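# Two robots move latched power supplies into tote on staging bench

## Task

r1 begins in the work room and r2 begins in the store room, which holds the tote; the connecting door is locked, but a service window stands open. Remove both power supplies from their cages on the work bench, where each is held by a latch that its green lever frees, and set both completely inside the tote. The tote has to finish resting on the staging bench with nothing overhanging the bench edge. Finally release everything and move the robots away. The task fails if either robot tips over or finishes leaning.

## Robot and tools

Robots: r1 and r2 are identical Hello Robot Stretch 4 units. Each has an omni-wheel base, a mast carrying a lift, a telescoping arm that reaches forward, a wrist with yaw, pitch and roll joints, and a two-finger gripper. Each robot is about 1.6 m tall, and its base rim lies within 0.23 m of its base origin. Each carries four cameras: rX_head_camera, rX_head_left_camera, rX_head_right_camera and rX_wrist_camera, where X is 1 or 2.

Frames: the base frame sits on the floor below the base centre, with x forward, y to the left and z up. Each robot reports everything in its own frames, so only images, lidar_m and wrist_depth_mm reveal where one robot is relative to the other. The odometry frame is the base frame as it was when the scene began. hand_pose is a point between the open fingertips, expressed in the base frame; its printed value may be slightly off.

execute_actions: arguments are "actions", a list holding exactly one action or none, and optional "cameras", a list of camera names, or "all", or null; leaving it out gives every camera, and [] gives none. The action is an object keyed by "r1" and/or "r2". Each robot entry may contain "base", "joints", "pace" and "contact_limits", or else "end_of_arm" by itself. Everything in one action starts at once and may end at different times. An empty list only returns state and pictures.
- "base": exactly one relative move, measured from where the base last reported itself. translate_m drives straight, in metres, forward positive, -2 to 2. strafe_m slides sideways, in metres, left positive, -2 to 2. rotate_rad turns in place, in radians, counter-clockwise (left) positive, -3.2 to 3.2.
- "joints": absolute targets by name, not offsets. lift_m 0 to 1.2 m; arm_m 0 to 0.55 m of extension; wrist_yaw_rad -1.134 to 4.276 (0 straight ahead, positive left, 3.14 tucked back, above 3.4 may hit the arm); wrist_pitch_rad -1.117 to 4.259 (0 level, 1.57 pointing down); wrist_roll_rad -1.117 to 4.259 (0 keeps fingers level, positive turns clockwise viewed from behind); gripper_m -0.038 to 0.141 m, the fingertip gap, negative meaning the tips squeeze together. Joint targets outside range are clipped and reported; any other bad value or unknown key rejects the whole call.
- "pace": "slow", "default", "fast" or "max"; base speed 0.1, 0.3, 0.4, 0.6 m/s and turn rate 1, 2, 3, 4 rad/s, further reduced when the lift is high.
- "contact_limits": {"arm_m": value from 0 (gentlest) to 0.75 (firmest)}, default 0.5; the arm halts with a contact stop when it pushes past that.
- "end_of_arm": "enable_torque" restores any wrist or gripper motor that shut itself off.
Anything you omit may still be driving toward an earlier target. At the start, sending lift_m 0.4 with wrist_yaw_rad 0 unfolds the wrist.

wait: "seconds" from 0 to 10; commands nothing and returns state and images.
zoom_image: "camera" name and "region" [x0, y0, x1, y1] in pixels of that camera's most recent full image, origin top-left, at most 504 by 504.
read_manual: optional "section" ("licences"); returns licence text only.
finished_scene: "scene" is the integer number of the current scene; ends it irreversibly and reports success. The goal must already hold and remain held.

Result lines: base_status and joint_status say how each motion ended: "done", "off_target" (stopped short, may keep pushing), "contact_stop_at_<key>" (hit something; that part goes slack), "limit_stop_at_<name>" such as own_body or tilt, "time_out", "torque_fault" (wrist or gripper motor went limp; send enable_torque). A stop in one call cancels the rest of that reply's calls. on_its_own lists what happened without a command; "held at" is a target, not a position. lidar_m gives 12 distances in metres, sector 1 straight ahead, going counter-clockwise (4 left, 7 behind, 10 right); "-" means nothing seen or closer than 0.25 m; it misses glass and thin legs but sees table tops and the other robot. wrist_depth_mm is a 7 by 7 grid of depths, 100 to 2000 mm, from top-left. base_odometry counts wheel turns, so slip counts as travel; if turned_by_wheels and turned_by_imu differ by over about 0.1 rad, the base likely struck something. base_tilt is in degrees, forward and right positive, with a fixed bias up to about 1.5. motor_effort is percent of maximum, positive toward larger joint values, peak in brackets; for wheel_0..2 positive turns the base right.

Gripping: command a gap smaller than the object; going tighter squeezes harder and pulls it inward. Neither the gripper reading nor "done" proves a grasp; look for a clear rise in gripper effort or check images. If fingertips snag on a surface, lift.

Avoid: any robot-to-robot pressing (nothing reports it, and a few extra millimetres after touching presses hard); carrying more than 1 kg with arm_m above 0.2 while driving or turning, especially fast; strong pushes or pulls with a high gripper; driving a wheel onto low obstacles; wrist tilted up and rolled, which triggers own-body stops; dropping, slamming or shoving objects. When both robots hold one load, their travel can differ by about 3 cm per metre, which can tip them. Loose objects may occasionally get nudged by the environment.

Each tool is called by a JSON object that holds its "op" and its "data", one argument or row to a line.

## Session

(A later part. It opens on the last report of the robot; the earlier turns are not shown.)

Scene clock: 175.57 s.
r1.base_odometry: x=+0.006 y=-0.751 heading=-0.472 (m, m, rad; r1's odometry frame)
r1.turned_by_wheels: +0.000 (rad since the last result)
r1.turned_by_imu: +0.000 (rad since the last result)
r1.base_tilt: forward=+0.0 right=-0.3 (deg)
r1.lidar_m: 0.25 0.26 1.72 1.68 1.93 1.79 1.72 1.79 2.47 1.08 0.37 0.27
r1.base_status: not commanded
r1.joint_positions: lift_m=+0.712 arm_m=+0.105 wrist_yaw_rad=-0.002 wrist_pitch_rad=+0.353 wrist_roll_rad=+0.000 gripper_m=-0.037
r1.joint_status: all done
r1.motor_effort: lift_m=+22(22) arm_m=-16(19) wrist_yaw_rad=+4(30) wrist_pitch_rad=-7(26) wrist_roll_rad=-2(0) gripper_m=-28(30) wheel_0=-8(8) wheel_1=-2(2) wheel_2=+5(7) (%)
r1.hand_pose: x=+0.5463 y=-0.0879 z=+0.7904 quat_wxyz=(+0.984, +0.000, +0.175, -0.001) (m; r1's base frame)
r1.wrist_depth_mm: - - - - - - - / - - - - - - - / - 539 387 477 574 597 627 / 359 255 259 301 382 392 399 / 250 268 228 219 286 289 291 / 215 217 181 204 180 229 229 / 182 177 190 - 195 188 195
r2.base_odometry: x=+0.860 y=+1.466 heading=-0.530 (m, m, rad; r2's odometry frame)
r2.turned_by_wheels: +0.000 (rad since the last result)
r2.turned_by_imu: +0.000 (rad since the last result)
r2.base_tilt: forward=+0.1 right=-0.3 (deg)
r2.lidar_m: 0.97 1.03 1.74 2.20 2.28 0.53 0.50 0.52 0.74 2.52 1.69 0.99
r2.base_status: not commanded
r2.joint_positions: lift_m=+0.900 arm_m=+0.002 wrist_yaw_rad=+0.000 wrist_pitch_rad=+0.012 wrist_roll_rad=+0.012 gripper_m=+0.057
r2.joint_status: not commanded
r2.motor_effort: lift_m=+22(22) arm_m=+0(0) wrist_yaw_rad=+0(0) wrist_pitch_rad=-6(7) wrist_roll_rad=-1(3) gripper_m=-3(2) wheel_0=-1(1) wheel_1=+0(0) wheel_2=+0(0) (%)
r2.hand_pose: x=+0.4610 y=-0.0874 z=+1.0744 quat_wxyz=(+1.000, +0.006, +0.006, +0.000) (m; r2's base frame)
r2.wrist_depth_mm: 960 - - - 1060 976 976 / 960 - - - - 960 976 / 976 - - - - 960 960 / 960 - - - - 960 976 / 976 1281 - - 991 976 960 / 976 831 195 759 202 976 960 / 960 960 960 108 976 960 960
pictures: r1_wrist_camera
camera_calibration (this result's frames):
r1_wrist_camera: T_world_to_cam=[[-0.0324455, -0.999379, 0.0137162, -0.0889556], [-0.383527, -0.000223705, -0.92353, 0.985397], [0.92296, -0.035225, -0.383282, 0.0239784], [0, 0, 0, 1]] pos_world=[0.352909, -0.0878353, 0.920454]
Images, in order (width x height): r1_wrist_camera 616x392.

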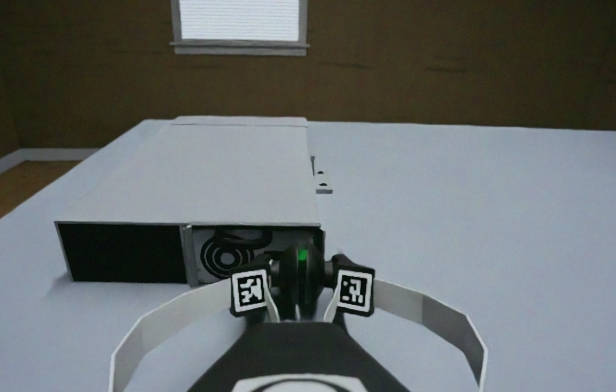

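Holding under load. Continue.

{"op": "execute_actions", "data": {
  "actions": [
    {"r1":{"joints":{"arm_m":0.094},"pace":"slow"}}
  ],
  "cameras": ["r1_wrist_camera"]
}}

{"op": "zoom_image", "data": {
  "camera": "r1_wrist_camera",
  "region": [190, 195, 370, 315]
}}

Scene clock: 176.70 s.
r1.base_odometry: x=+0.006 y=-0.751 heading=-0.472 (m, m, rad; r1's odometry frame)
r1.turned_by_wheels: +0.001 (rad since the last result)
r1.turned_by_imu: +0.001 (rad since the last result)
r1.base_tilt: forward=-0.1 right=-0.4 (deg)
r1.lidar_m: 0.25 0.28 1.73 1.70 1.94 1.80 1.71 1.80 2.46 1.08 0.37 0.28
r1.base_status: not commanded
r1.joint_positions: lift_m=+0.712 arm_m=+0.096 wrist_yaw_rad=+0.000 wrist_pitch_rad=+0.352 wrist_roll_rad=+0.000 gripper_m=-0.037
r1.joint_status: all done
r1.motor_effort: lift_m=+22(22) arm_m=-9(16) wrist_yaw_rad=-1(3) wrist_pitch_rad=-5(9) wrist_roll_rad=-2(1) gripper_m=-20(30) wheel_0=+1(8) wheel_1=+1(2) wheel_2=+0(5) (%)
r1.hand_pose: x=+0.5374 y=-0.0874 z=+0.7907 quat_wxyz=(+0.985, +0.000, +0.175, +0.000) (m; r1's base frame)
r1.wrist_depth_mm: - - - - - - - / - - - - - - - / - 615 394 480 597 615 640 / 377 259 262 286 384 397 402 / 265 273 242 236 287 289 293 / 217 220 182 199 180 229 229 / 183 178 193 - 196 186 196
r2.base_odometry: x=+0.860 y=+1.466 heading=-0.530 (m, m, rad; r2's odometry frame)
r2.turned_by_wheels: +0.000 (rad since the last result)
r2.turned_by_imu: +0.000 (rad since the last result)
r2.base_tilt: forward=+0.1 right=-0.2 (deg)
r2.lidar_m: 0.96 1.02 1.75 2.19 2.30 0.52 0.49 0.52 0.73 2.53 1.72 1.03
r2.base_status: not commanded
r2.joint_positions: lift_m=+0.900 arm_m=+0.002 wrist_yaw_rad=+0.000 wrist_pitch_rad=+0.012 wrist_roll_rad=+0.012 gripper_m=+0.057
r2.joint_status: not commanded
r2.motor_effort: lift_m=+21(22) arm_m=+0(0) wrist_yaw_rad=+0(0) wrist_pitch_rad=-6(7) wrist_roll_rad=-3(2) gripper_m=-2(2) wheel_0=+0(1) wheel_1=+0(1) wheel_2=+0(0) (%)
r2.hand_pose: x=+0.4610 y=-0.0874 z=+1.0744 quat_wxyz=(+1.000, +0.006, +0.006, +0.000) (m; r2's base frame)
r2.wrist_depth_mm: 960 - - - 1060 976 976 / 960 - - - - 960 976 / 960 - - - - 976 960 / 960 - - - - 976 976 / 976 1281 - - 1008 976 976 / 960 831 195 759 202 976 976 / 960 960 976 108 976 976 976
pictures: r1_wrist_camera
camera_calibration (this result's frames):
r1_wrist_camera: T_world_to_cam=[[-0.030648, -0.999437, 0.0136818, -0.0897035], [-0.382437, -0.000921276, -0.923981, 0.981969], [0.923473, -0.0335506, -0.382194, 0.03139], [0, 0, 0, 1]] pos_world=[0.343805, -0.0876951, 0.920545]
Images, in order (width x height): r1_wrist_camera 616x392.

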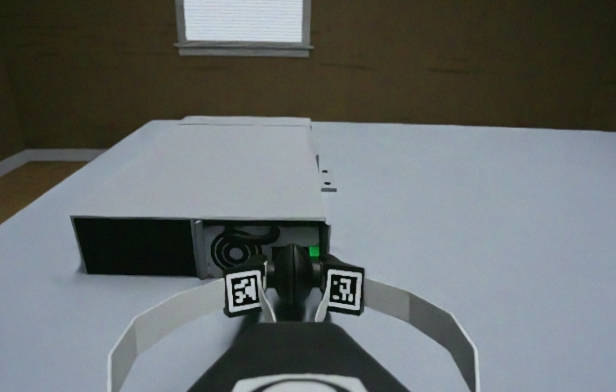

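Region (190, 195, 370, 315) of r1_wrist_camera's 616x392 image, scaled by 2.800.

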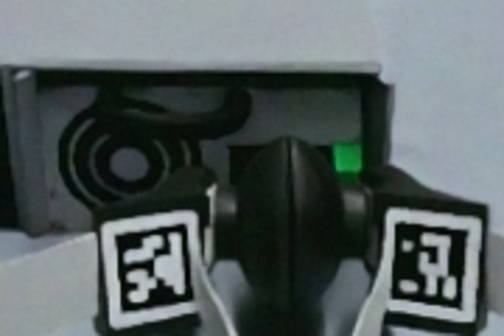

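{"op": "execute_actions", "data": {
  "actions": [
    {"r1":{"base":{"strafe_m":0.0135},"joints":{"arm_m":0.078,"lift_m":0.723,"gripper_m":0.07,"wrist_roll_rad":0.3}}}
  ],
  "cameras": []
}}

{"op": "execute_actions", "data": {
  "actions": [
    {"r1":{"joints":{"arm_m":0.099},"pace":"slow"}}
  ],
  "cameras": ["r1_wrist_camera"]
}}

{"op": "zoom_image", "data": {
  "camera": "r1_wrist_camera",
  "region": [180, 180, 420, 330]
}}

Scene clock: 178.87 s.
r1.base_odometry: x=+0.012 y=-0.739 heading=-0.472 (m, m, rad; r1's odometry frame)
r1.turned_by_wheels: +0.000 (rad since the last result)
r1.turned_by_imu: +0.000 (rad since the last result)
r1.base_tilt: forward=-0.1 right=-0.3 (deg)
r1.lidar_m: 0.26 0.27 1.71 1.68 1.92 1.79 1.73 1.80 2.44 1.05 0.38 0.29
r1.base_status: done
r1.joint_positions: lift_m=+0.723 arm_m=+0.080 wrist_yaw_rad=+0.000 wrist_pitch_rad=+0.352 wrist_roll_rad=+0.300 gripper_m=+0.070
r1.joint_status: all done
r1.motor_effort: lift_m=+23(24) arm_m=-9(10) wrist_yaw_rad=-2(8) wrist_pitch_rad=-7(9) wrist_roll_rad=+0(5) gripper_m=-2(20) wheel_0=+0(7) wheel_1=+0(12) wheel_2=+0(0) (%)
r1.hand_pose: x=+0.5212 y=-0.0874 z=+0.8014 quat_wxyz=(+0.973, +0.147, +0.173, -0.026) (m; r1's base frame)
r1.wrist_depth_mm: - - - - - - - / - - - - - 603 535 / - - 508 508 473 404 366 / - 559 327 307 343 306 279 / - 301 255 263 254 245 230 / 322 276 242 234 202 204 191 / 253 230 228 - 190 173 -
r2.base_odometry: x=+0.860 y=+1.466 heading=-0.530 (m, m, rad; r2's odometry frame)
r2.turned_by_wheels: +0.000 (rad since the last result)
r2.turned_by_imu: +0.001 (rad since the last result)
r2.base_tilt: forward=+0.2 right=-0.2 (deg)
r2.lidar_m: 0.97 1.01 1.71 2.21 2.31 0.51 0.49 0.55 0.75 2.52 1.72 1.03
r2.base_status: not commanded
r2.joint_positions: lift_m=+0.900 arm_m=+0.002 wrist_yaw_rad=+0.000 wrist_pitch_rad=+0.012 wrist_roll_rad=+0.012 gripper_m=+0.057
r2.joint_status: not commanded
r2.motor_effort: lift_m=+21(22) arm_m=-1(0) wrist_yaw_rad=+0(0) wrist_pitch_rad=-7(7) wrist_roll_rad=-1(4) gripper_m=-3(3) wheel_0=-1(1) wheel_1=+0(1) wheel_2=+0(0) (%)
r2.hand_pose: x=+0.4610 y=-0.0874 z=+1.0744 quat_wxyz=(+1.000, +0.006, +0.006, +0.000) (m; r2's base frame)
r2.wrist_depth_mm: 960 - - - 1042 960 976 / 960 - - - - 960 976 / 960 - - - - 960 960 / 960 - - - - 976 960 / 960 1281 - - 991 976 976 / 960 842 195 759 202 976 976 / 960 976 960 108 960 976 976
pictures: none
No camera images: the call's "cameras" was empty. Leave "cameras" out to get every camera's image.

Scene clock: 180.07 s.
r1.base_odometry: x=+0.012 y=-0.739 heading=-0.472 (m, m, rad; r1's odometry frame)
r1.turned_by_wheels: +0.000 (rad since the last result)
r1.turned_by_imu: +0.000 (rad since the last result)
r1.base_tilt: forward=-0.1 right=-0.3 (deg)
r1.lidar_m: 0.26 0.26 1.72 1.68 1.92 1.78 1.71 1.80 2.46 1.11 0.37 0.28
r1.base_status: not commanded
r1.joint_positions: lift_m=+0.723 arm_m=+0.096 wrist_yaw_rad=-0.003 wrist_pitch_rad=+0.356 wrist_roll_rad=+0.299 gripper_m=+0.070
r1.joint_status: all done
r1.motor_effort: lift_m=+21(23) arm_m=+18(16) wrist_yaw_rad=+8(8) wrist_pitch_rad=-19(19) wrist_roll_rad=+2(1) gripper_m=-2(2) wheel_0=+3(3) wheel_1=+4(4) wheel_2=-8(8) (%)
r1.hand_pose: x=+0.5367 y=-0.0884 z=+0.8005 quat_wxyz=(+0.973, +0.147, +0.175, -0.028) (m; r1's base frame)
r1.wrist_depth_mm: - - - - - - - / - - - - - 597 521 / - - 492 496 462 402 359 / - 530 320 301 340 301 276 / - 277 245 248 252 242 229 / 317 249 239 232 202 202 190 / 252 229 225 - 187 172 -
r2.base_odometry: x=+0.860 y=+1.466 heading=-0.530 (m, m, rad; r2's odometry frame)
r2.turned_by_wheels: +0.000 (rad since the last result)
r2.turned_by_imu: +0.000 (rad since the last result)
r2.base_tilt: forward=+0.1 right=-0.2 (deg)
r2.lidar_m: 0.97 1.01 1.74 2.21 2.29 0.53 0.48 0.53 0.76 2.52 1.74 1.03
r2.base_status: not commanded
r2.joint_positions: lift_m=+0.900 arm_m=+0.002 wrist_yaw_rad=+0.000 wrist_pitch_rad=+0.012 wrist_roll_rad=+0.012 gripper_m=+0.057
r2.joint_status: not commanded
r2.motor_effort: lift_m=+22(22) arm_m=-1(0) wrist_yaw_rad=+0(0) wrist_pitch_rad=-7(7) wrist_roll_rad=-2(1) gripper_m=-3(4) wheel_0=-1(1) wheel_1=-1(0) wheel_2=+0(0) (%)
r2.hand_pose: x=+0.4610 y=-0.0874 z=+1.0744 quat_wxyz=(+1.000, +0.006, +0.006, +0.000) (m; r2's base frame)
r2.wrist_depth_mm: 960 - - - 1060 960 960 / 946 - - - - 960 960 / 960 - - - - 960 976 / 960 - - - - 976 960 / 960 1255 - - 991 960 960 / 976 831 195 759 202 960 960 / 976 960 976 108 960 976 960
pictures: r1_wrist_camera
camera_calibration (this result's frames):
r1_wrist_camera: T_world_to_cam=[[-0.136559, -0.955351, -0.262025, 0.190661], [-0.370551, 0.294563, -0.880866, 0.975934], [0.918719, -0.0231966, -0.394231, 0.04888], [0, 0, 0, 1]] pos_world=[0.342763, -0.104192, 0.928895]
Images, in order (width x height): r1_wrist_camera 616x392.

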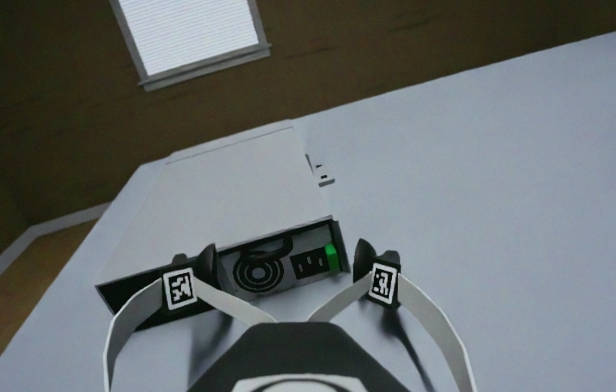

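Region (180, 180, 420, 330) of r1_wrist_camera's 616x392 image, scaled by 2.100; it fills the top 315 rows of this view, and the rest is white.

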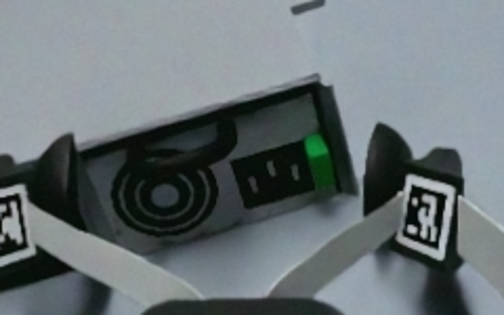

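{"op": "execute_actions", "data": {
  "actions": [
    {"r1":{"joints":{"arm_m":0.06}}}
  ],
  "cameras": []
}}

{"op": "execute_actions", "data": {
  "actions": [
    {"r1":{"base":{"strafe_m":-0.039},"joints":{"wrist_yaw_rad":0.15,"gripper_m":0.066}}}
  ],
  "cameras": []
}}

{"op": "execute_actions", "data": {
  "actions": [
    {"r1":{"joints":{"arm_m":0.083},"pace":"slow"}}
  ],
  "cameras": ["r1_wrist_camera"]
}}

{"op": "zoom_image", "data": {
  "camera": "r1_wrist_camera",
  "region": [180, 180, 420, 330]
}}

Scene clock: 181.30 s.
r1.base_odometry: x=+0.012 y=-0.739 heading=-0.472 (m, m, rad; r1's odometry frame)
r1.turned_by_wheels: +0.000 (rad since the last result)
r1.turned_by_imu: +0.000 (rad since the last result)
r1.base_tilt: forward=+0.0 right=-0.4 (deg)
r1.lidar_m: 0.26 0.27 1.71 1.70 1.90 1.80 1.72 1.79 2.46 1.06 0.39 0.31
r1.base_status: not commanded
r1.joint_positions: lift_m=+0.723 arm_m=+0.062 wrist_yaw_rad=+0.000 wrist_pitch_rad=+0.352 wrist_roll_rad=+0.300 gripper_m=+0.070
r1.joint_status: all done
r1.motor_effort: lift_m=+21(21) arm_m=-10(17) wrist_yaw_rad=-1(7) wrist_pitch_rad=-7(20) wrist_roll_rad=-1(2) gripper_m=-1(0) wheel_0=+0(3) wheel_1=+0(4) wheel_2=+1(8) (%)
r1.hand_pose: x=+0.5033 y=-0.0875 z=+0.8016 quat_wxyz=(+0.973, +0.147, +0.173, -0.026) (m; r1's base frame)
r1.wrist_depth_mm: - - - - - - - / - - - - - 609 530 / - - 508 508 473 407 364 / - 564 329 307 345 306 279 / - 317 273 281 256 245 230 / 322 285 242 235 202 204 192 / 255 232 227 - 190 174 -
r2.base_odometry: x=+0.860 y=+1.466 heading=-0.530 (m, m, rad; r2's odometry frame)
r2.turned_by_wheels: +0.000 (rad since the last result)
r2.turned_by_imu: +0.000 (rad since the last result)
r2.base_tilt: forward=+0.1 right=-0.2 (deg)
r2.lidar_m: 0.96 1.01 1.76 2.18 2.32 0.52 0.47 0.52 0.75 2.51 1.72 1.02
r2.base_status: not commanded
r2.joint_positions: lift_m=+0.900 arm_m=+0.002 wrist_yaw_rad=+0.000 wrist_pitch_rad=+0.012 wrist_roll_rad=+0.012 gripper_m=+0.057
r2.joint_status: not commanded
r2.motor_effort: lift_m=+22(22) arm_m=+0(0) wrist_yaw_rad=+0(0) wrist_pitch_rad=-7(7) wrist_roll_rad=-1(0) gripper_m=-3(3) wheel_0=-1(1) wheel_1=+0(1) wheel_2=+0(0) (%)
r2.hand_pose: x=+0.4610 y=-0.0874 z=+1.0744 quat_wxyz=(+1.000, +0.006, +0.006, +0.000) (m; r2's base frame)
r2.wrist_depth_mm: 960 - - - 1042 960 960 / 976 - - - - 976 976 / 960 - - - - 960 976 / 960 - - - - 976 960 / 960 1308 - - 1008 960 960 / 960 831 195 759 202 976 976 / 976 976 976 108 976 960 960
pictures: none
No camera images: the call's "cameras" was empty. Leave "cameras" out to get every camera's image.

Scene clock: 182.33 s.
r1.base_odometry: x=-0.005 y=-0.774 heading=-0.472 (m, m, rad; r1's odometry frame)
r1.turned_by_wheels: +0.000 (rad since the last result)
r1.turned_by_imu: +0.000 (rad since the last result)
r1.base_tilt: forward=-0.1 right=-0.3 (deg)
r1.lidar_m: 0.26 0.26 1.75 1.74 1.96 1.80 1.71 1.80 2.47 1.10 0.39 0.30
r1.base_status: done
r1.joint_positions: lift_m=+0.723 arm_m=+0.062 wrist_yaw_rad=+0.150 wrist_pitch_rad=+0.352 wrist_roll_rad=+0.300 gripper_m=+0.066
r1.joint_status: all done
r1.motor_effort: lift_m=+21(21) arm_m=-9(9) wrist_yaw_rad=+1(1) wrist_pitch_rad=-7(7) wrist_roll_rad=+2(0) gripper_m=-2(1) wheel_0=-1(11) wheel_1=+2(2) wheel_2=+0(2) (%)
r1.hand_pose: x=+0.5133 y=-0.0460 z=+0.8016 quat_wxyz=(+0.973, +0.134, +0.184, +0.047) (m; r1's base frame)
r1.wrist_depth_mm: - - - - - - - / - - - - - 609 530 / - - 699 430 480 407 368 / - - 327 289 343 306 281 / - 343 270 271 255 244 230 / 334 289 237 235 202 203 192 / 254 232 228 - 189 171 -
r2.base_odometry: x=+0.860 y=+1.466 heading=-0.530 (m, m, rad; r2's odometry frame)
r2.turned_by_wheels: +0.000 (rad since the last result)
r2.turned_by_imu: +0.000 (rad since the last result)
r2.base_tilt: forward=+0.1 right=-0.2 (deg)
r2.lidar_m: 0.95 1.03 1.73 2.20 2.31 0.52 0.48 0.56 0.73 2.50 1.72 0.98
r2.base_status: not commanded
r2.joint_positions: lift_m=+0.900 arm_m=+0.002 wrist_yaw_rad=+0.000 wrist_pitch_rad=+0.012 wrist_roll_rad=+0.012 gripper_m=+0.057
r2.joint_status: not commanded
r2.motor_effort: lift_m=+22(22) arm_m=-1(0) wrist_yaw_rad=+0(0) wrist_pitch_rad=-6(7) wrist_roll_rad=-4(2) gripper_m=-2(4) wheel_0=-1(1) wheel_1=-1(0) wheel_2=+0(0) (%)
r2.hand_pose: x=+0.4610 y=-0.0874 z=+1.0744 quat_wxyz=(+1.000, +0.006, +0.006, +0.000) (m; r2's base frame)
r2.wrist_depth_mm: 960 - - - 1060 976 960 / 976 - - - - 960 960 / 976 - - - - 976 960 / 960 - - - - 960 976 / 976 1281 - - 1008 976 960 / 960 831 195 759 202 976 976 / 960 960 976 108 976 976 976
pictures: none
No camera images: the call's "cameras" was empty. Leave "cameras" out to get every camera's image.

Scene clock: 183.57 s.
r1.base_odometry: x=-0.005 y=-0.774 heading=-0.472 (m, m, rad; r1's odometry frame)
r1.turned_by_wheels: +0.000 (rad since the last result)
r1.turned_by_imu: +0.000 (rad since the last result)
r1.base_tilt: forward=-0.1 right=-0.4 (deg)
r1.lidar_m: 0.26 0.28 1.75 1.72 1.96 1.80 1.72 1.80 2.45 1.06 0.36 0.28
r1.base_status: not commanded
r1.joint_positions: lift_m=+0.723 arm_m=+0.081 wrist_yaw_rad=+0.150 wrist_pitch_rad=+0.352 wrist_roll_rad=+0.300 gripper_m=+0.066
r1.joint_status: all done
r1.motor_effort: lift_m=+20(21) arm_m=+9(11) wrist_yaw_rad=-1(1) wrist_pitch_rad=-8(8) wrist_roll_rad=+1(1) gripper_m=-1(2) wheel_0=-1(1) wheel_1=+2(2) wheel_2=+0(0) (%)
r1.hand_pose: x=+0.5330 y=-0.0460 z=+0.8016 quat_wxyz=(+0.973, +0.134, +0.184, +0.047) (m; r1's base frame)
r1.wrist_depth_mm: - - - - - - - / - - - - - 609 535 / - - - 436 477 410 362 / - - 327 294 343 306 279 / - 317 252 248 255 246 230 / 334 279 236 234 202 204 191 / 254 231 229 - 189 172 -
r2.base_odometry: x=+0.860 y=+1.466 heading=-0.530 (m, m, rad; r2's odometry frame)
r2.turned_by_wheels: +0.000 (rad since the last result)
r2.turned_by_imu: +0.000 (rad since the last result)
r2.base_tilt: forward=+0.1 right=-0.2 (deg)
r2.lidar_m: 0.97 1.02 1.73 2.20 2.30 0.54 0.49 0.52 0.75 2.52 1.69 1.01
r2.base_status: not commanded
r2.joint_positions: lift_m=+0.900 arm_m=+0.002 wrist_yaw_rad=+0.000 wrist_pitch_rad=+0.012 wrist_roll_rad=+0.012 gripper_m=+0.057
r2.joint_status: not commanded
r2.motor_effort: lift_m=+22(22) arm_m=+0(0) wrist_yaw_rad=+0(0) wrist_pitch_rad=-6(7) wrist_roll_rad=-1(3) gripper_m=-3(3) wheel_0=-1(1) wheel_1=+0(0) wheel_2=+0(0) (%)
r2.hand_pose: x=+0.4610 y=-0.0874 z=+1.0744 quat_wxyz=(+1.000, +0.006, +0.006, +0.000) (m; r2's base frame)
r2.wrist_depth_mm: 960 - - - 1060 960 976 / 960 - - - - 960 976 / 960 - - - - 960 976 / 960 - - - - 976 960 / 960 1281 - - 1008 976 960 / 976 831 195 759 202 976 960 / 960 960 976 108 960 960 976
pictures: r1_wrist_camera
camera_calibration (this result's frames):
r1_wrist_camera: T_world_to_cam=[[0.0117173, -0.964686, -0.263142, 0.152322], [-0.407672, 0.235687, -0.882188, 0.981223], [0.913053, 0.117612, -0.390513, 0.0601527], [0, 0, 0, 1]] pos_world=[0.343309, -0.0913931, 0.929196]
Images, in order (width x height): r1_wrist_camera 616x392.

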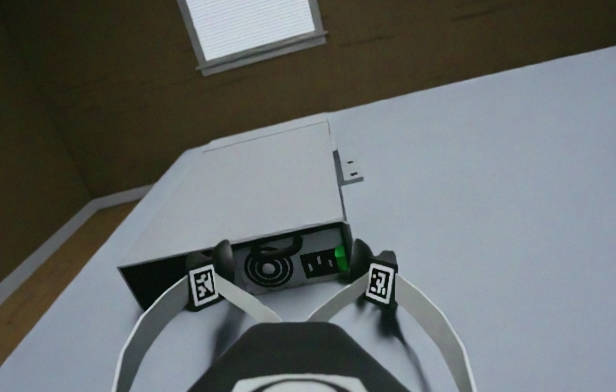

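Region (180, 180, 420, 330) of r1_wrist_camera's 616x392 image, scaled by 2.100; it fills the top 315 rows of this view, and the rest is white.

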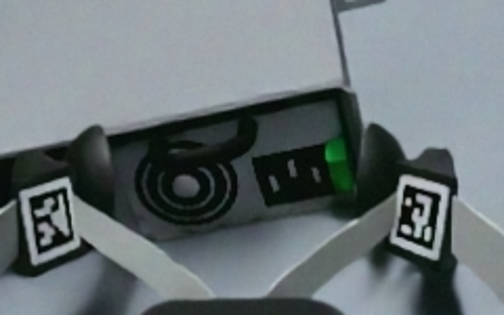

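{"op": "execute_actions", "data": {
  "actions": [
    {"r1":{"joints":{"arm_m":0.089,"gripper_m":0.04,"lift_m":0.719},"pace":"slow"}}
  ],
  "cameras": ["r1_wrist_camera"]
}}

{"op": "zoom_image", "data": {
  "camera": "r1_wrist_camera",
  "region": [180, 180, 420, 330]
}}

Scene clock: 185.03 s.
r1.base_odometry: x=-0.005 y=-0.774 heading=-0.472 (m, m, rad; r1's odometry frame)
r1.turned_by_wheels: +0.000 (rad since the last result)
r1.turned_by_imu: +0.000 (rad since the last result)
r1.base_tilt: forward=-0.1 right=-0.4 (deg)
r1.lidar_m: 0.25 0.28 1.75 1.74 1.96 1.80 1.72 1.80 2.47 1.06 0.38 0.26
r1.base_status: not commanded
r1.joint_positions: lift_m=+0.719 arm_m=+0.087 wrist_yaw_rad=+0.143 wrist_pitch_rad=+0.354 wrist_roll_rad=+0.299 gripper_m=+0.040
r1.joint_status: all done
r1.on_its_own: wrist_yaw_rad is at rest, and its effort (+20) is outside its rest range (-13 to +13)
r1.motor_effort: lift_m=+18(19) arm_m=+10(14) wrist_yaw_rad=+20(21) wrist_pitch_rad=-11(11) wrist_roll_rad=+2(2) gripper_m=-11(11) wheel_0=-2(1) wheel_1=+1(2) wheel_2=-4(4) (%)
r1.hand_pose: x=+0.5384 y=-0.0480 z=+0.7976 quat_wxyz=(+0.973, +0.134, +0.184, +0.043) (m; r1's base frame)
r1.wrist_depth_mm: - - - - - - - / - - - - - 591 521 / - - 504 430 459 397 355 / - - 314 289 336 298 272 / - 293 244 240 259 238 224 / 312 271 212 230 196 196 187 / 246 224 221 - 185 168 -
r2.base_odometry: x=+0.860 y=+1.466 heading=-0.530 (m, m, rad; r2's odometry frame)
r2.turned_by_wheels: +0.000 (rad since the last result)
r2.turned_by_imu: +0.000 (rad since the last result)
r2.base_tilt: forward=+0.1 right=-0.2 (deg)
r2.lidar_m: 0.96 0.97 1.72 2.20 2.28 0.54 0.50 0.52 0.76 2.53 1.72 1.02
r2.base_status: not commanded
r2.joint_positions: lift_m=+0.900 arm_m=+0.002 wrist_yaw_rad=+0.000 wrist_pitch_rad=+0.012 wrist_roll_rad=+0.012 gripper_m=+0.057
r2.joint_status: not commanded
r2.motor_effort: lift_m=+22(22) arm_m=+0(0) wrist_yaw_rad=+0(0) wrist_pitch_rad=-6(7) wrist_roll_rad=-3(4) gripper_m=-3(3) wheel_0=-1(1) wheel_1=+0(1) wheel_2=+0(0) (%)
r2.hand_pose: x=+0.4610 y=-0.0874 z=+1.0744 quat_wxyz=(+1.000, +0.006, +0.006, +0.000) (m; r2's base frame)
r2.wrist_depth_mm: 960 - - - 1060 960 960 / 976 - - - - 960 960 / 960 - - - - 960 976 / 976 - - - - 960 976 / 960 1281 - - 1008 960 976 / 960 831 195 759 202 976 960 / 976 976 976 108 976 976 976
pictures: r1_wrist_camera
camera_calibration (this result's frames):
r1_wrist_camera: T_world_to_cam=[[0.00459372, -0.96483, -0.262835, 0.152828], [-0.406939, 0.238287, -0.881828, 0.979783], [0.913444, 0.111009, -0.391532, 0.0541572], [0, 0, 0, 1]] pos_world=[0.34854, -0.0920282, 0.925372]
Images, in order (width x height): r1_wrist_camera 616x392.

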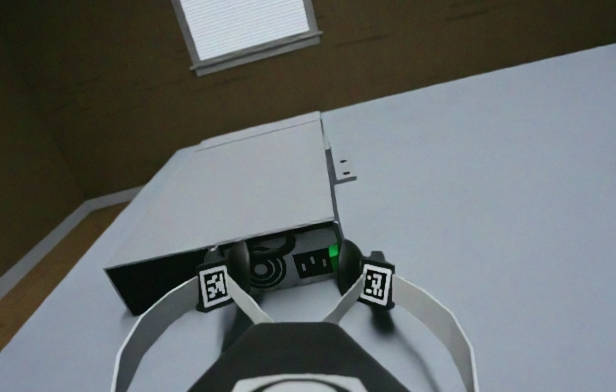

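Region (180, 180, 420, 330) of r1_wrist_camera's 616x392 image, scaled by 2.100; it fills the top 315 rows of this view, and the rest is white.

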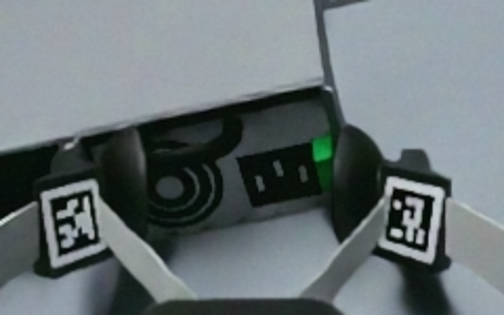

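{"op": "execute_actions", "data": {
  "actions": [
    {"r1":{"base":{"strafe_m":-0.004},"joints":{"arm_m":0.082},"pace":"slow"}}
  ],
  "cameras": ["r1_wrist_camera"]
}}

{"op": "zoom_image", "data": {
  "camera": "r1_wrist_camera",
  "region": [180, 180, 420, 330]
}}

Scene clock: 186.13 s.
r1.base_odometry: x=-0.007 y=-0.777 heading=-0.472 (m, m, rad; r1's odometry frame)
r1.turned_by_wheels: +0.000 (rad since the last result)
r1.turned_by_imu: +0.000 (rad since the last result)
r1.base_tilt: forward=-0.1 right=-0.2 (deg)
r1.lidar_m: 0.27 0.28 1.76 1.74 1.96 1.80 1.71 1.81 2.48 1.13 0.39 0.28
r1.base_status: done
r1.joint_positions: lift_m=+0.719 arm_m=+0.084 wrist_yaw_rad=+0.147 wrist_pitch_rad=+0.353 wrist_roll_rad=+0.299 gripper_m=+0.040
r1.joint_status: all done
r1.motor_effort: lift_m=+18(18) arm_m=-9(8) wrist_yaw_rad=+8(20) wrist_pitch_rad=-8(11) wrist_roll_rad=+0(1) gripper_m=-11(13) wheel_0=+0(1) wheel_1=-2(4) wheel_2=-2(4) (%)
r1.hand_pose: x=+0.5352 y=-0.0469 z=+0.7978 quat_wxyz=(+0.973, +0.134, +0.184, +0.045) (m; r1's base frame)
r1.wrist_depth_mm: - - - - - - - / - - - - - 591 525 / - - 627 433 462 397 359 / - - 317 289 336 300 272 / - 296 248 243 259 240 224 / 314 273 198 232 197 200 187 / 248 223 223 - 186 169 -
r2.base_odometry: x=+0.860 y=+1.466 heading=-0.530 (m, m, rad; r2's odometry frame)
r2.turned_by_wheels: +0.000 (rad since the last result)
r2.turned_by_imu: +0.000 (rad since the last result)
r2.base_tilt: forward=+0.2 right=-0.2 (deg)
r2.lidar_m: 0.97 1.00 1.69 2.22 2.28 0.54 0.47 0.54 0.73 2.52 1.68 1.00
r2.base_status: not commanded
r2.joint_positions: lift_m=+0.900 arm_m=+0.002 wrist_yaw_rad=+0.000 wrist_pitch_rad=+0.012 wrist_roll_rad=+0.012 gripper_m=+0.057
r2.joint_status: not commanded
r2.motor_effort: lift_m=+22(22) arm_m=+0(0) wrist_yaw_rad=-1(0) wrist_pitch_rad=-6(7) wrist_roll_rad=-3(4) gripper_m=-4(2) wheel_0=-1(1) wheel_1=+0(0) wheel_2=+0(0) (%)
r2.hand_pose: x=+0.4610 y=-0.0874 z=+1.0744 quat_wxyz=(+1.000, +0.006, +0.006, +0.000) (m; r2's base frame)
r2.wrist_depth_mm: 960 - - - 1060 960 976 / 976 - - - - 960 976 / 960 - - - - 976 976 / 960 - - - - 960 960 / 976 1281 - - 1008 976 960 / 960 831 195 759 202 976 976 / 976 976 976 108 976 976 976
pictures: r1_wrist_camera
camera_calibration (this result's frames):
r1_wrist_camera: T_world_to_cam=[[0.00864716, -0.964772, -0.262945, 0.151906], [-0.407168, 0.236771, -0.88213, 0.978655], [0.913312, 0.114691, -0.390777, 0.0567435], [0, 0, 0, 1]] pos_world=[0.345339, -0.0916709, 0.925417]
Images, in order (width x height): r1_wrist_camera 616x392.

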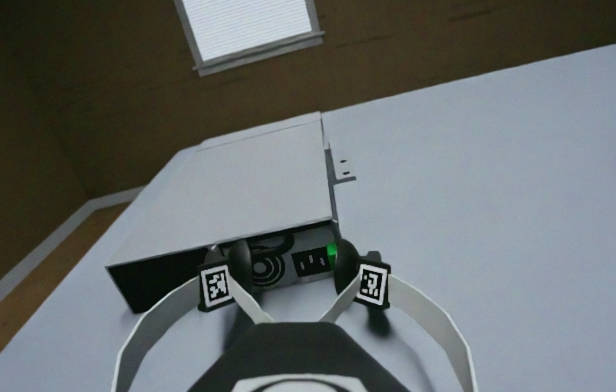

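Region (180, 180, 420, 330) of r1_wrist_camera's 616x392 image, scaled by 2.100; it fills the top 315 rows of this view, and the rest is white.

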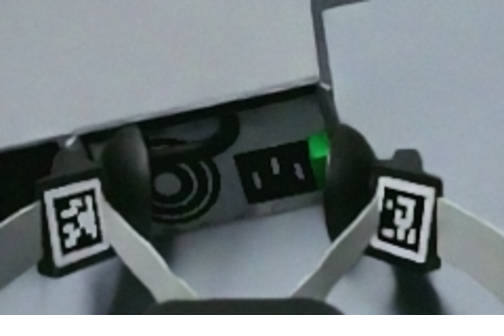

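{"op": "execute_actions", "data": {
  "actions": [
    {"r1":{"joints":{"arm_m":0.093,"gripper_m":0.03},"pace":"slow"}}
  ],
  "cameras": ["r1_wrist_camera"]
}}

{"op": "zoom_image", "data": {
  "camera": "r1_wrist_camera",
  "region": [180, 180, 420, 330]
}}

Scene clock: 187.53 s.
r1.base_odometry: x=-0.007 y=-0.777 heading=-0.473 (m, m, rad; r1's odometry frame)
r1.turned_by_wheels: +0.000 (rad since the last result)
r1.turned_by_imu: +0.000 (rad since the last result)
r1.base_tilt: forward=-0.1 right=-0.3 (deg)
r1.lidar_m: 0.25 0.28 1.75 1.75 1.96 1.80 1.70 1.80 2.45 1.14 0.38 0.27
r1.base_status: not commanded
r1.joint_positions: lift_m=+0.719 arm_m=+0.090 wrist_yaw_rad=+0.144 wrist_pitch_rad=+0.356 wrist_roll_rad=+0.299 gripper_m=+0.030
r1.joint_status: all done
r1.on_its_own: wrist_yaw_rad is at rest, and its effort (+14) is outside its rest range (-13 to +13)
r1.motor_effort: lift_m=+18(18) arm_m=+15(14) wrist_yaw_rad=+14(15) wrist_pitch_rad=-17(18) wrist_roll_rad=+3(3) gripper_m=-15(16) wheel_0=+0(0) wheel_1=+0(2) wheel_2=-7(7) (%)
r1.hand_pose: x=+0.5414 y=-0.0476 z=+0.7969 quat_wxyz=(+0.973, +0.134, +0.185, +0.044) (m; r1's base frame)
r1.wrist_depth_mm: - - - - - - - / - - - - - 580 512 / - - 496 427 459 394 351 / - - 309 287 330 293 272 / - 287 241 236 257 237 222 / 310 262 232 230 194 195 186 / 246 224 220 - 185 168 -
r2.base_odometry: x=+0.860 y=+1.466 heading=-0.530 (m, m, rad; r2's odometry frame)
r2.turned_by_wheels: +0.000 (rad since the last result)
r2.turned_by_imu: +0.000 (rad since the last result)
r2.base_tilt: forward=+0.1 right=-0.2 (deg)
r2.lidar_m: 0.95 1.02 1.73 2.21 2.31 0.48 0.49 0.53 0.72 2.53 1.71 1.00
r2.base_status: not commanded
r2.joint_positions: lift_m=+0.900 arm_m=+0.002 wrist_yaw_rad=+0.000 wrist_pitch_rad=+0.012 wrist_roll_rad=+0.012 gripper_m=+0.057
r2.joint_status: not commanded
r2.motor_effort: lift_m=+22(22) arm_m=+0(0) wrist_yaw_rad=+0(0) wrist_pitch_rad=-7(7) wrist_roll_rad=-1(0) gripper_m=-3(3) wheel_0=-1(1) wheel_1=+0(0) wheel_2=+0(0) (%)
r2.hand_pose: x=+0.4610 y=-0.0874 z=+1.0744 quat_wxyz=(+1.000, +0.006, +0.006, +0.000) (m; r2's base frame)
r2.wrist_depth_mm: 960 - - - 1060 960 960 / 960 - - - - 960 960 / 960 - - - - 976 976 / 976 - - - - 976 976 / 960 1308 - - 991 976 960 / 960 831 195 768 202 976 976 / 960 960 976 108 976 976 976
pictures: r1_wrist_camera
camera_calibration (this result's frames):
r1_wrist_camera: T_world_to_cam=[[0.00573174, -0.965022, -0.262106, 0.151845], [-0.409255, 0.23689, -0.881132, 0.980958], [0.912402, 0.112319, -0.393583, 0.0534523], [0, 0, 0, 1]] pos_world=[0.351822, -0.0918492, 0.925191]
Images, in order (width x height): r1_wrist_camera 616x392.

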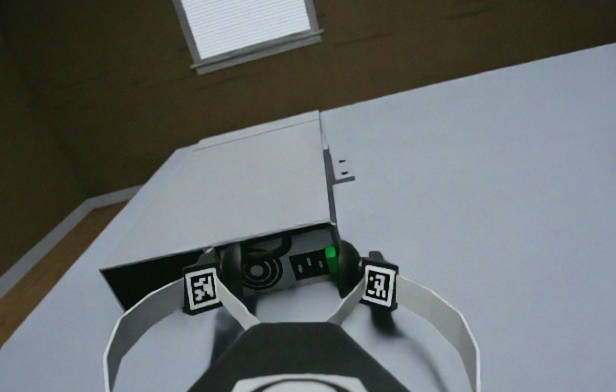

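Region (180, 180, 420, 330) of r1_wrist_camera's 616x392 image, scaled by 2.100; it fills the top 315 rows of this view, and the rest is white.

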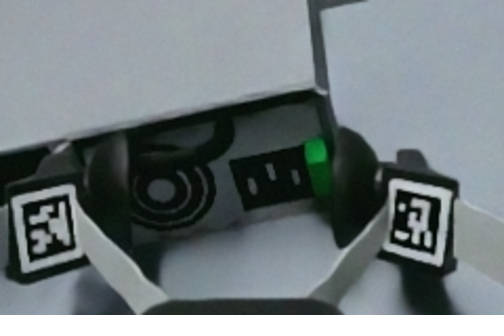

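{"op": "execute_actions", "data": {
  "actions": [
    {"r1":{"joints":{"arm_m":0.096,"gripper_m":0.005,"lift_m":0.716},"pace":"slow"}}
  ],
  "cameras": ["r1_wrist_camera"]
}}

{"op": "zoom_image", "data": {
  "camera": "r1_wrist_camera",
  "region": [180, 180, 420, 330]
}}

Scene clock: 189.10 s.
r1.base_odometry: x=-0.007 y=-0.777 heading=-0.473 (m, m, rad; r1's odometry frame)
r1.turned_by_wheels: +0.000 (rad since the last result)
r1.turned_by_imu: +0.000 (rad since the last result)
r1.base_tilt: forward=-0.1 right=-0.4 (deg)
r1.lidar_m: 0.27 0.28 1.76 1.75 1.96 1.81 1.72 1.82 2.44 1.10 0.39 0.28
r1.base_status: not commanded
r1.joint_positions: lift_m=+0.716 arm_m=+0.094 wrist_yaw_rad=+0.147 wrist_pitch_rad=+0.355 wrist_roll_rad=+0.298 gripper_m=+0.006
r1.joint_status: all done
r1.motor_effort: lift_m=+17(18) arm_m=+12(16) wrist_yaw_rad=+6(18) wrist_pitch_rad=-15(17) wrist_roll_rad=+3(4) gripper_m=-27(29) wheel_0=+0(0) wheel_1=+0(1) wheel_2=-6(8) (%)
r1.hand_pose: x=+0.5451 y=-0.0469 z=+0.7943 quat_wxyz=(+0.973, +0.133, +0.185, +0.045) (m; r1's base frame)
r1.wrist_depth_mm: - - - - - - - / - - - - - 574 500 / - - 488 415 449 384 347 / - - 306 279 325 291 267 / - 279 237 231 254 235 219 / 304 171 210 228 187 187 185 / 241 219 216 - 181 167 -
r2.base_odometry: x=+0.860 y=+1.466 heading=-0.530 (m, m, rad; r2's odometry frame)
r2.turned_by_wheels: +0.000 (rad since the last result)
r2.turned_by_imu: +0.000 (rad since the last result)
r2.base_tilt: forward=+0.1 right=-0.2 (deg)
r2.lidar_m: 0.95 1.02 1.74 2.21 2.29 0.54 0.48 0.53 0.72 2.53 1.69 1.01
r2.base_status: not commanded
r2.joint_positions: lift_m=+0.900 arm_m=+0.002 wrist_yaw_rad=+0.000 wrist_pitch_rad=+0.012 wrist_roll_rad=+0.012 gripper_m=+0.057
r2.joint_status: not commanded
r2.motor_effort: lift_m=+22(22) arm_m=-1(0) wrist_yaw_rad=+0(0) wrist_pitch_rad=-8(7) wrist_roll_rad=-2(2) gripper_m=-3(3) wheel_0=-1(1) wheel_1=-1(1) wheel_2=+0(0) (%)
r2.hand_pose: x=+0.4610 y=-0.0874 z=+1.0744 quat_wxyz=(+1.000, +0.006, +0.006, +0.000) (m; r2's base frame)
r2.wrist_depth_mm: 960 - - - 1060 960 960 / 960 - - - - 976 976 / 960 - - - - 976 960 / 976 - - - - 960 976 / 976 1281 - - 1008 960 960 / 960 831 195 768 202 976 976 / 976 976 976 108 976 976 991
pictures: r1_wrist_camera
camera_calibration (this result's frames):
r1_wrist_camera: T_world_to_cam=[[0.00878558, -0.965095, -0.261752, 0.149923], [-0.408982, 0.235399, -0.881658, 0.980206], [0.9125, 0.114798, -0.392639, 0.0481847], [0, 0, 0, 1]] pos_world=[0.355601, -0.091581, 0.922369]
Images, in order (width x height): r1_wrist_camera 616x392.

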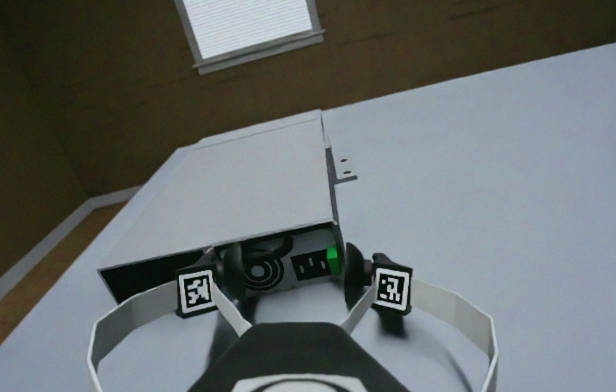

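Region (180, 180, 420, 330) of r1_wrist_camera's 616x392 image, scaled by 2.100; it fills the top 315 rows of this view, and the rest is white.

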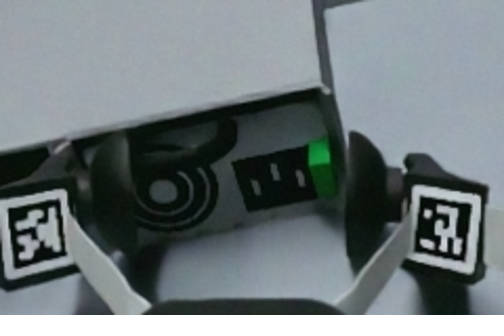

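{"op": "execute_actions", "data": {
  "actions": [
    {"r1":{"joints":{"arm_m":0.089},"pace":"slow"}}
  ],
  "cameras": ["r1_wrist_camera"]
}}

{"op": "zoom_image", "data": {
  "camera": "r1_wrist_camera",
  "region": [180, 180, 420, 330]
}}

Scene clock: 190.03 s.
r1.base_odometry: x=-0.007 y=-0.777 heading=-0.472 (m, m, rad; r1's odometry frame)
r1.turned_by_wheels: +0.001 (rad since the last result)
r1.turned_by_imu: +0.001 (rad since the last result)
r1.base_tilt: forward=+0.0 right=-0.4 (deg)
r1.lidar_m: 0.26 0.27 1.75 1.69 1.96 1.79 1.71 1.81 2.46 1.06 0.38 0.28
r1.base_status: not commanded
r1.joint_positions: lift_m=+0.716 arm_m=+0.090 wrist_yaw_rad=+0.155 wrist_pitch_rad=+0.352 wrist_roll_rad=+0.300 gripper_m=+0.006
r1.joint_status: all done
r1.on_its_own: wrist_yaw_rad is at rest, and its effort (-15) is outside its rest range (-13 to +13)
r1.motor_effort: lift_m=+17(17) arm_m=-9(9) wrist_yaw_rad=-15(16) wrist_pitch_rad=-7(14) wrist_roll_rad=+0(3) gripper_m=-23(26) wheel_0=+6(6) wheel_1=+2(2) wheel_2=+0(6) (%)
r1.hand_pose: x=+0.5424 y=-0.0446 z=+0.7950 quat_wxyz=(+0.973, +0.133, +0.184, +0.049) (m; r1's base frame)
r1.wrist_depth_mm: - - - - - - - / - - - - - 585 504 / - - 654 410 455 389 347 / - - 309 277 330 293 267 / - 287 240 235 258 234 219 / 312 255 207 227 188 193 185 / 245 220 220 - 182 166 -
r2.base_odometry: x=+0.860 y=+1.466 heading=-0.530 (m, m, rad; r2's odometry frame)
r2.turned_by_wheels: +0.000 (rad since the last result)
r2.turned_by_imu: +0.000 (rad since the last result)
r2.base_tilt: forward=+0.1 right=-0.2 (deg)
r2.lidar_m: 0.96 1.02 1.73 2.19 2.28 0.54 0.50 0.54 0.76 2.52 1.69 1.02
r2.base_status: not commanded
r2.joint_positions: lift_m=+0.900 arm_m=+0.002 wrist_yaw_rad=+0.000 wrist_pitch_rad=+0.012 wrist_roll_rad=+0.012 gripper_m=+0.057
r2.joint_status: not commanded
r2.motor_effort: lift_m=+22(22) arm_m=-1(0) wrist_yaw_rad=+0(0) wrist_pitch_rad=-6(7) wrist_roll_rad=-1(2) gripper_m=-3(2) wheel_0=-1(1) wheel_1=+0(0) wheel_2=+0(1) (%)
r2.hand_pose: x=+0.4610 y=-0.0874 z=+1.0744 quat_wxyz=(+1.000, +0.006, +0.006, +0.000) (m; r2's base frame)
r2.wrist_depth_mm: 960 - - - 1060 976 960 / 960 - - - - 976 976 / 960 - - - - 976 960 / 946 - - - - 976 960 / 960 1281 - - 1008 960 976 / 976 831 195 759 202 976 960 / 976 960 976 108 960 960 976
pictures: r1_wrist_camera
camera_calibration (this result's frames):
r1_wrist_camera: T_world_to_cam=[[0.016569, -0.96463, -0.263086, 0.149132], [-0.408658, 0.233608, -0.882284, 0.979377], [0.912537, 0.122131, -0.390333, 0.0491635], [0, 0, 0, 1]] pos_world=[0.352896, -0.0909379, 0.922514]
Images, in order (width x height): r1_wrist_camera 616x392.

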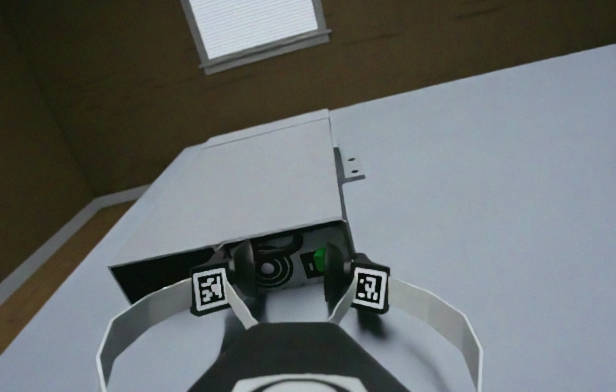

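Region (180, 180, 420, 330) of r1_wrist_camera's 616x392 image, scaled by 2.100; it fills the top 315 rows of this view, and the rest is white.

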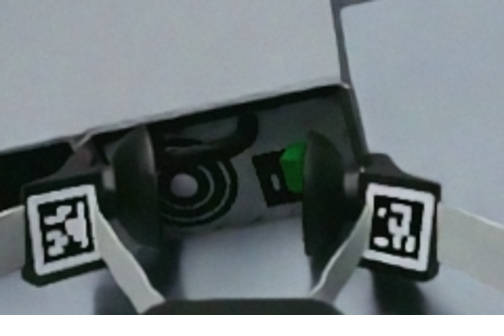

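{"op": "execute_actions", "data": {
  "actions": [
    {"r1":{"base":{"strafe_m":0.007},"joints":{"arm_m":0.099},"pace":"slow"}}
  ],
  "cameras": ["r1_wrist_camera"]
}}

{"op": "zoom_image", "data": {
  "camera": "r1_wrist_camera",
  "region": [180, 180, 420, 330]
}}

Scene clock: 191.13 s.
r1.base_odometry: x=-0.004 y=-0.771 heading=-0.472 (m, m, rad; r1's odometry frame)
r1.turned_by_wheels: +0.000 (rad since the last result)
r1.turned_by_imu: +0.000 (rad since the last result)
r1.base_tilt: forward=-0.1 right=-0.4 (deg)
r1.lidar_m: 0.25 0.28 1.75 1.71 1.96 1.79 1.72 1.78 2.46 1.13 0.38 0.27
r1.base_status: done
r1.joint_positions: lift_m=+0.716 arm_m=+0.096 wrist_yaw_rad=+0.144 wrist_pitch_rad=+0.355 wrist_roll_rad=+0.300 gripper_m=+0.005
r1.joint_status: all done
r1.on_its_own: wrist_yaw_rad is at rest, and its effort (+14) is outside its rest range (-13 to +13)
r1.motor_effort: lift_m=+18(17) arm_m=+17(16) wrist_yaw_rad=+14(17) wrist_pitch_rad=-16(16) wrist_roll_rad=+0(3) gripper_m=-17(24) wheel_0=+1(3) wheel_1=+3(4) wheel_2=-8(8) (%)
r1.hand_pose: x=+0.5471 y=-0.0477 z=+0.7941 quat_wxyz=(+0.973, +0.134, +0.185, +0.044) (m; r1's base frame)
r1.wrist_depth_mm: - - - - - - - / - - - - - 574 496 / - - 492 402 449 387 345 / - - 303 273 325 291 266 / - 285 235 232 257 234 219 / 306 244 200 225 189 189 184 / 243 221 216 - 181 165 -
r2.base_odometry: x=+0.860 y=+1.466 heading=-0.530 (m, m, rad; r2's odometry frame)
r2.turned_by_wheels: +0.000 (rad since the last result)
r2.turned_by_imu: +0.000 (rad since the last result)
r2.base_tilt: forward=+0.2 right=-0.2 (deg)
r2.lidar_m: 0.97 1.03 1.72 2.20 2.29 0.52 0.50 0.52 0.74 2.53 1.70 1.01
r2.base_status: not commanded
r2.joint_positions: lift_m=+0.900 arm_m=+0.002 wrist_yaw_rad=+0.000 wrist_pitch_rad=+0.012 wrist_roll_rad=+0.012 gripper_m=+0.057
r2.joint_status: not commanded
r2.motor_effort: lift_m=+22(22) arm_m=+0(0) wrist_yaw_rad=+0(0) wrist_pitch_rad=-7(7) wrist_roll_rad=-1(4) gripper_m=-2(2) wheel_0=-1(1) wheel_1=-1(0) wheel_2=+0(0) (%)
r2.hand_pose: x=+0.4610 y=-0.0874 z=+1.0744 quat_wxyz=(+1.000, +0.006, +0.006, +0.000) (m; r2's base frame)
r2.wrist_depth_mm: 960 - - - 1060 960 960 / 960 - - - - 976 960 / 960 - - - - 960 976 / 960 - - - - 960 976 / 960 1281 - - 991 976 976 / 960 831 195 759 202 976 960 / 976 960 960 108 976 976 976
pictures: r1_wrist_camera
camera_calibration (this result's frames):
r1_wrist_camera: T_world_to_cam=[[0.0054126, -0.964866, -0.262686, 0.151661], [-0.408797, 0.237602, -0.881153, 0.98063], [0.912609, 0.112155, -0.393148, 0.0466892], [0, 0, 0, 1]] pos_world=[0.357449, -0.0919033, 0.92228]
Images, in order (width x height): r1_wrist_camera 616x392.

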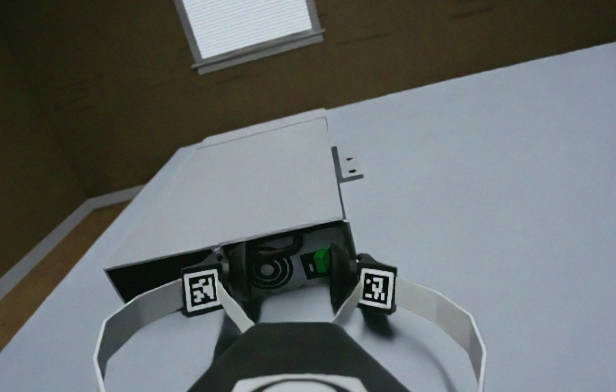

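Region (180, 180, 420, 330) of r1_wrist_camera's 616x392 image, scaled by 2.100; it fills the top 315 rows of this view, and the rest is white.

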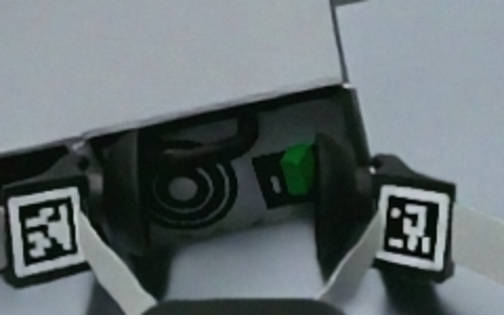

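{"op": "execute_actions", "data": {
  "actions": [
    {"r1":{"joints":{"arm_m":0.106,"gripper_m":-0.038,"lift_m":0.713},"pace":"slow"}}
  ],
  "cameras": ["r1_wrist_camera"]
}}

{"op": "zoom_image", "data": {
  "camera": "r1_wrist_camera",
  "region": [180, 180, 420, 330]
}}

Scene clock: 192.93 s.
r1.base_odometry: x=-0.004 y=-0.771 heading=-0.472 (m, m, rad; r1's odometry frame)
r1.turned_by_wheels: +0.000 (rad since the last result)
r1.turned_by_imu: +0.001 (rad since the last result)
r1.base_tilt: forward=+0.0 right=-0.3 (deg)
r1.lidar_m: 0.26 0.28 1.76 1.74 1.95 1.79 1.72 1.80 2.45 1.10 0.38 0.27
r1.base_status: not commanded
r1.joint_positions: lift_m=+0.713 arm_m=+0.104 wrist_yaw_rad=+0.148 wrist_pitch_rad=+0.355 wrist_roll_rad=+0.300 gripper_m=-0.037
r1.joint_status: all done
r1.motor_effort: lift_m=+17(18) arm_m=+13(15) wrist_yaw_rad=+4(20) wrist_pitch_rad=-17(17) wrist_roll_rad=-1(0) gripper_m=-30(28) wheel_0=+2(2) wheel_1=+3(3) wheel_2=-6(10) (%)
r1.hand_pose: x=+0.5550 y=-0.0466 z=+0.7911 quat_wxyz=(+0.973, +0.134, +0.185, +0.046) (m; r1's base frame)
r1.wrist_depth_mm: - - - - - - - / - - - - - 564 488 / - - 477 394 436 377 338 / - - 294 259 319 283 263 / - 267 226 222 248 227 213 / 298 169 194 221 184 179 180 / 235 218 212 - 177 162 -
r2.base_odometry: x=+0.860 y=+1.466 heading=-0.530 (m, m, rad; r2's odometry frame)
r2.turned_by_wheels: +0.000 (rad since the last result)
r2.turned_by_imu: +0.000 (rad since the last result)
r2.base_tilt: forward=+0.1 right=-0.2 (deg)
r2.lidar_m: 0.95 1.01 1.71 2.21 2.30 0.53 0.49 0.54 0.73 2.52 1.71 1.02
r2.base_status: not commanded
r2.joint_positions: lift_m=+0.900 arm_m=+0.002 wrist_yaw_rad=+0.000 wrist_pitch_rad=+0.012 wrist_roll_rad=+0.012 gripper_m=+0.057
r2.joint_status: not commanded
r2.motor_effort: lift_m=+22(22) arm_m=+0(0) wrist_yaw_rad=+0(0) wrist_pitch_rad=-7(7) wrist_roll_rad=+0(3) gripper_m=-3(3) wheel_0=-1(1) wheel_1=+0(0) wheel_2=+0(0) (%)
r2.hand_pose: x=+0.4610 y=-0.0874 z=+1.0744 quat_wxyz=(+1.000, +0.006, +0.006, +0.000) (m; r2's base frame)
r2.wrist_depth_mm: 960 - - - 1060 976 976 / 946 - - - - 960 960 / 960 - - - - 960 976 / 960 - - - - 976 976 / 960 1281 - - 1008 976 960 / 976 831 195 768 202 976 976 / 960 976 960 108 976 960 976
pictures: r1_wrist_camera
camera_calibration (this result's frames):
r1_wrist_camera: T_world_to_cam=[[0.00920173, -0.964844, -0.262661, 0.149776], [-0.409904, 0.235949, -0.881083, 0.981431], [0.912082, 0.115773, -0.393322, 0.0387367], [0, 0, 0, 1]] pos_world=[0.365583, -0.0915413, 0.919299]
Images, in order (width x height): r1_wrist_camera 616x392.

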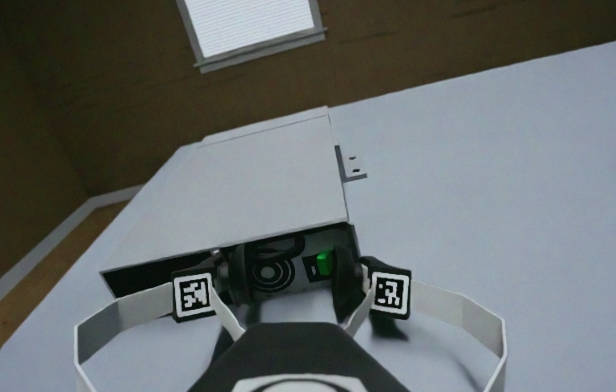

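Region (180, 180, 420, 330) of r1_wrist_camera's 616x392 image, scaled by 2.100; it fills the top 315 rows of this view, and the rest is white.

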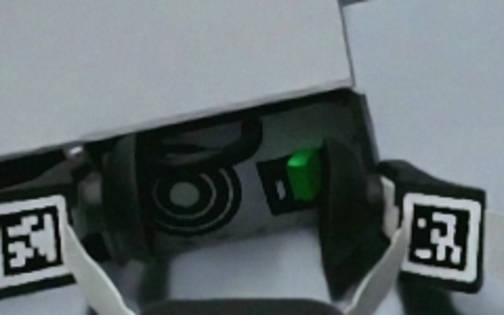

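{"op": "execute_actions", "data": {
  "actions": [
    {"r1":{"base":{"strafe_m":-0.006},"joints":{"arm_m":0.097},"pace":"slow"}}
  ],
  "cameras": ["r1_wrist_camera"]
}}

{"op": "zoom_image", "data": {
  "camera": "r1_wrist_camera",
  "region": [180, 180, 420, 330]
}}

Scene clock: 193.93 s.
r1.base_odometry: x=-0.007 y=-0.776 heading=-0.471 (m, m, rad; r1's odometry frame)
r1.turned_by_wheels: +0.001 (rad since the last result)
r1.turned_by_imu: +0.001 (rad since the last result)
r1.base_tilt: forward=+0.0 right=-0.3 (deg)
r1.lidar_m: 0.26 0.27 1.73 1.73 1.95 1.79 1.72 1.79 2.48 1.06 0.38 0.27
r1.base_status: done
r1.joint_positions: lift_m=+0.713 arm_m=+0.099 wrist_yaw_rad=+0.158 wrist_pitch_rad=+0.352 wrist_roll_rad=+0.300 gripper_m=-0.037
r1.joint_status: all done
r1.on_its_own: wrist_yaw_rad is at rest, and its effort (-24) is outside its rest range (-13 to +13)
r1.motor_effort: lift_m=+19(20) arm_m=-14(12) wrist_yaw_rad=-24(24) wrist_pitch_rad=-7(16) wrist_roll_rad=+1(1) gripper_m=-35(36) wheel_0=+5(5) wheel_1=-1(3) wheel_2=+5(4) (%)
r1.hand_pose: x=+0.5515 y=-0.0437 z=+0.7918 quat_wxyz=(+0.973, +0.133, +0.184, +0.051) (m; r1's base frame)
r1.wrist_depth_mm: - - - - - - - / - - - - - 569 492 / - - 597 387 442 379 340 / - - 300 262 320 285 262 / - 271 229 225 250 229 213 / 301 166 183 222 183 182 180 / 236 220 213 - 177 163 -
r2.base_odometry: x=+0.860 y=+1.466 heading=-0.530 (m, m, rad; r2's odometry frame)
r2.turned_by_wheels: +0.000 (rad since the last result)
r2.turned_by_imu: +0.000 (rad since the last result)
r2.base_tilt: forward=+0.1 right=-0.2 (deg)
r2.lidar_m: 0.97 1.03 1.72 2.21 2.32 0.51 0.51 0.54 0.74 2.48 1.72 1.03
r2.base_status: not commanded
r2.joint_positions: lift_m=+0.900 arm_m=+0.002 wrist_yaw_rad=+0.000 wrist_pitch_rad=+0.012 wrist_roll_rad=+0.012 gripper_m=+0.057
r2.joint_status: not commanded
r2.motor_effort: lift_m=+22(22) arm_m=+0(0) wrist_yaw_rad=+0(0) wrist_pitch_rad=-7(7) wrist_roll_rad=-2(2) gripper_m=-3(2) wheel_0=-1(1) wheel_1=+0(1) wheel_2=+0(0) (%)
r2.hand_pose: x=+0.4610 y=-0.0874 z=+1.0744 quat_wxyz=(+1.000, +0.006, +0.006, +0.000) (m; r2's base frame)
r2.wrist_depth_mm: 960 - - - 1060 976 976 / 960 - - - - 976 976 / 976 - - - - 976 976 / 960 - - - - 976 976 / 960 1281 - - 991 976 976 / 976 820 195 759 202 976 976 / 976 960 976 108 976 960 976
pictures: r1_wrist_camera
camera_calibration (this result's frames):
r1_wrist_camera: T_world_to_cam=[[0.0198717, -0.964559, -0.263118, 0.147282], [-0.409275, 0.232262, -0.882354, 0.980438], [0.912195, 0.125222, -0.390154, 0.0397187], [0, 0, 0, 1]] pos_world=[0.36211, -0.0906299, 0.919342]
Images, in order (width x height): r1_wrist_camera 616x392.

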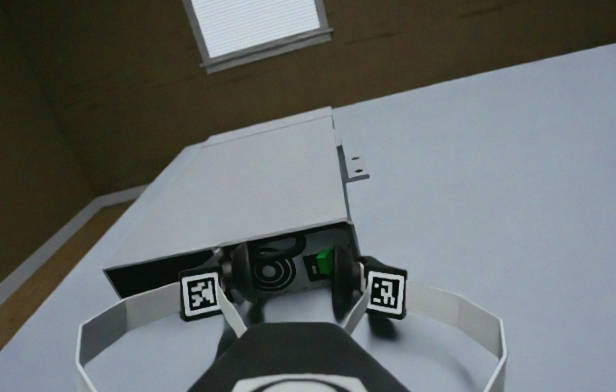

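Region (180, 180, 420, 330) of r1_wrist_camera's 616x392 image, scaled by 2.100; it fills the top 315 rows of this view, and the rest is white.

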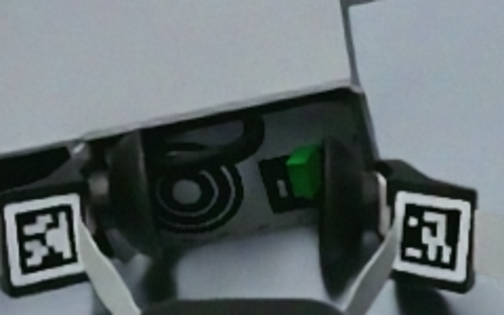

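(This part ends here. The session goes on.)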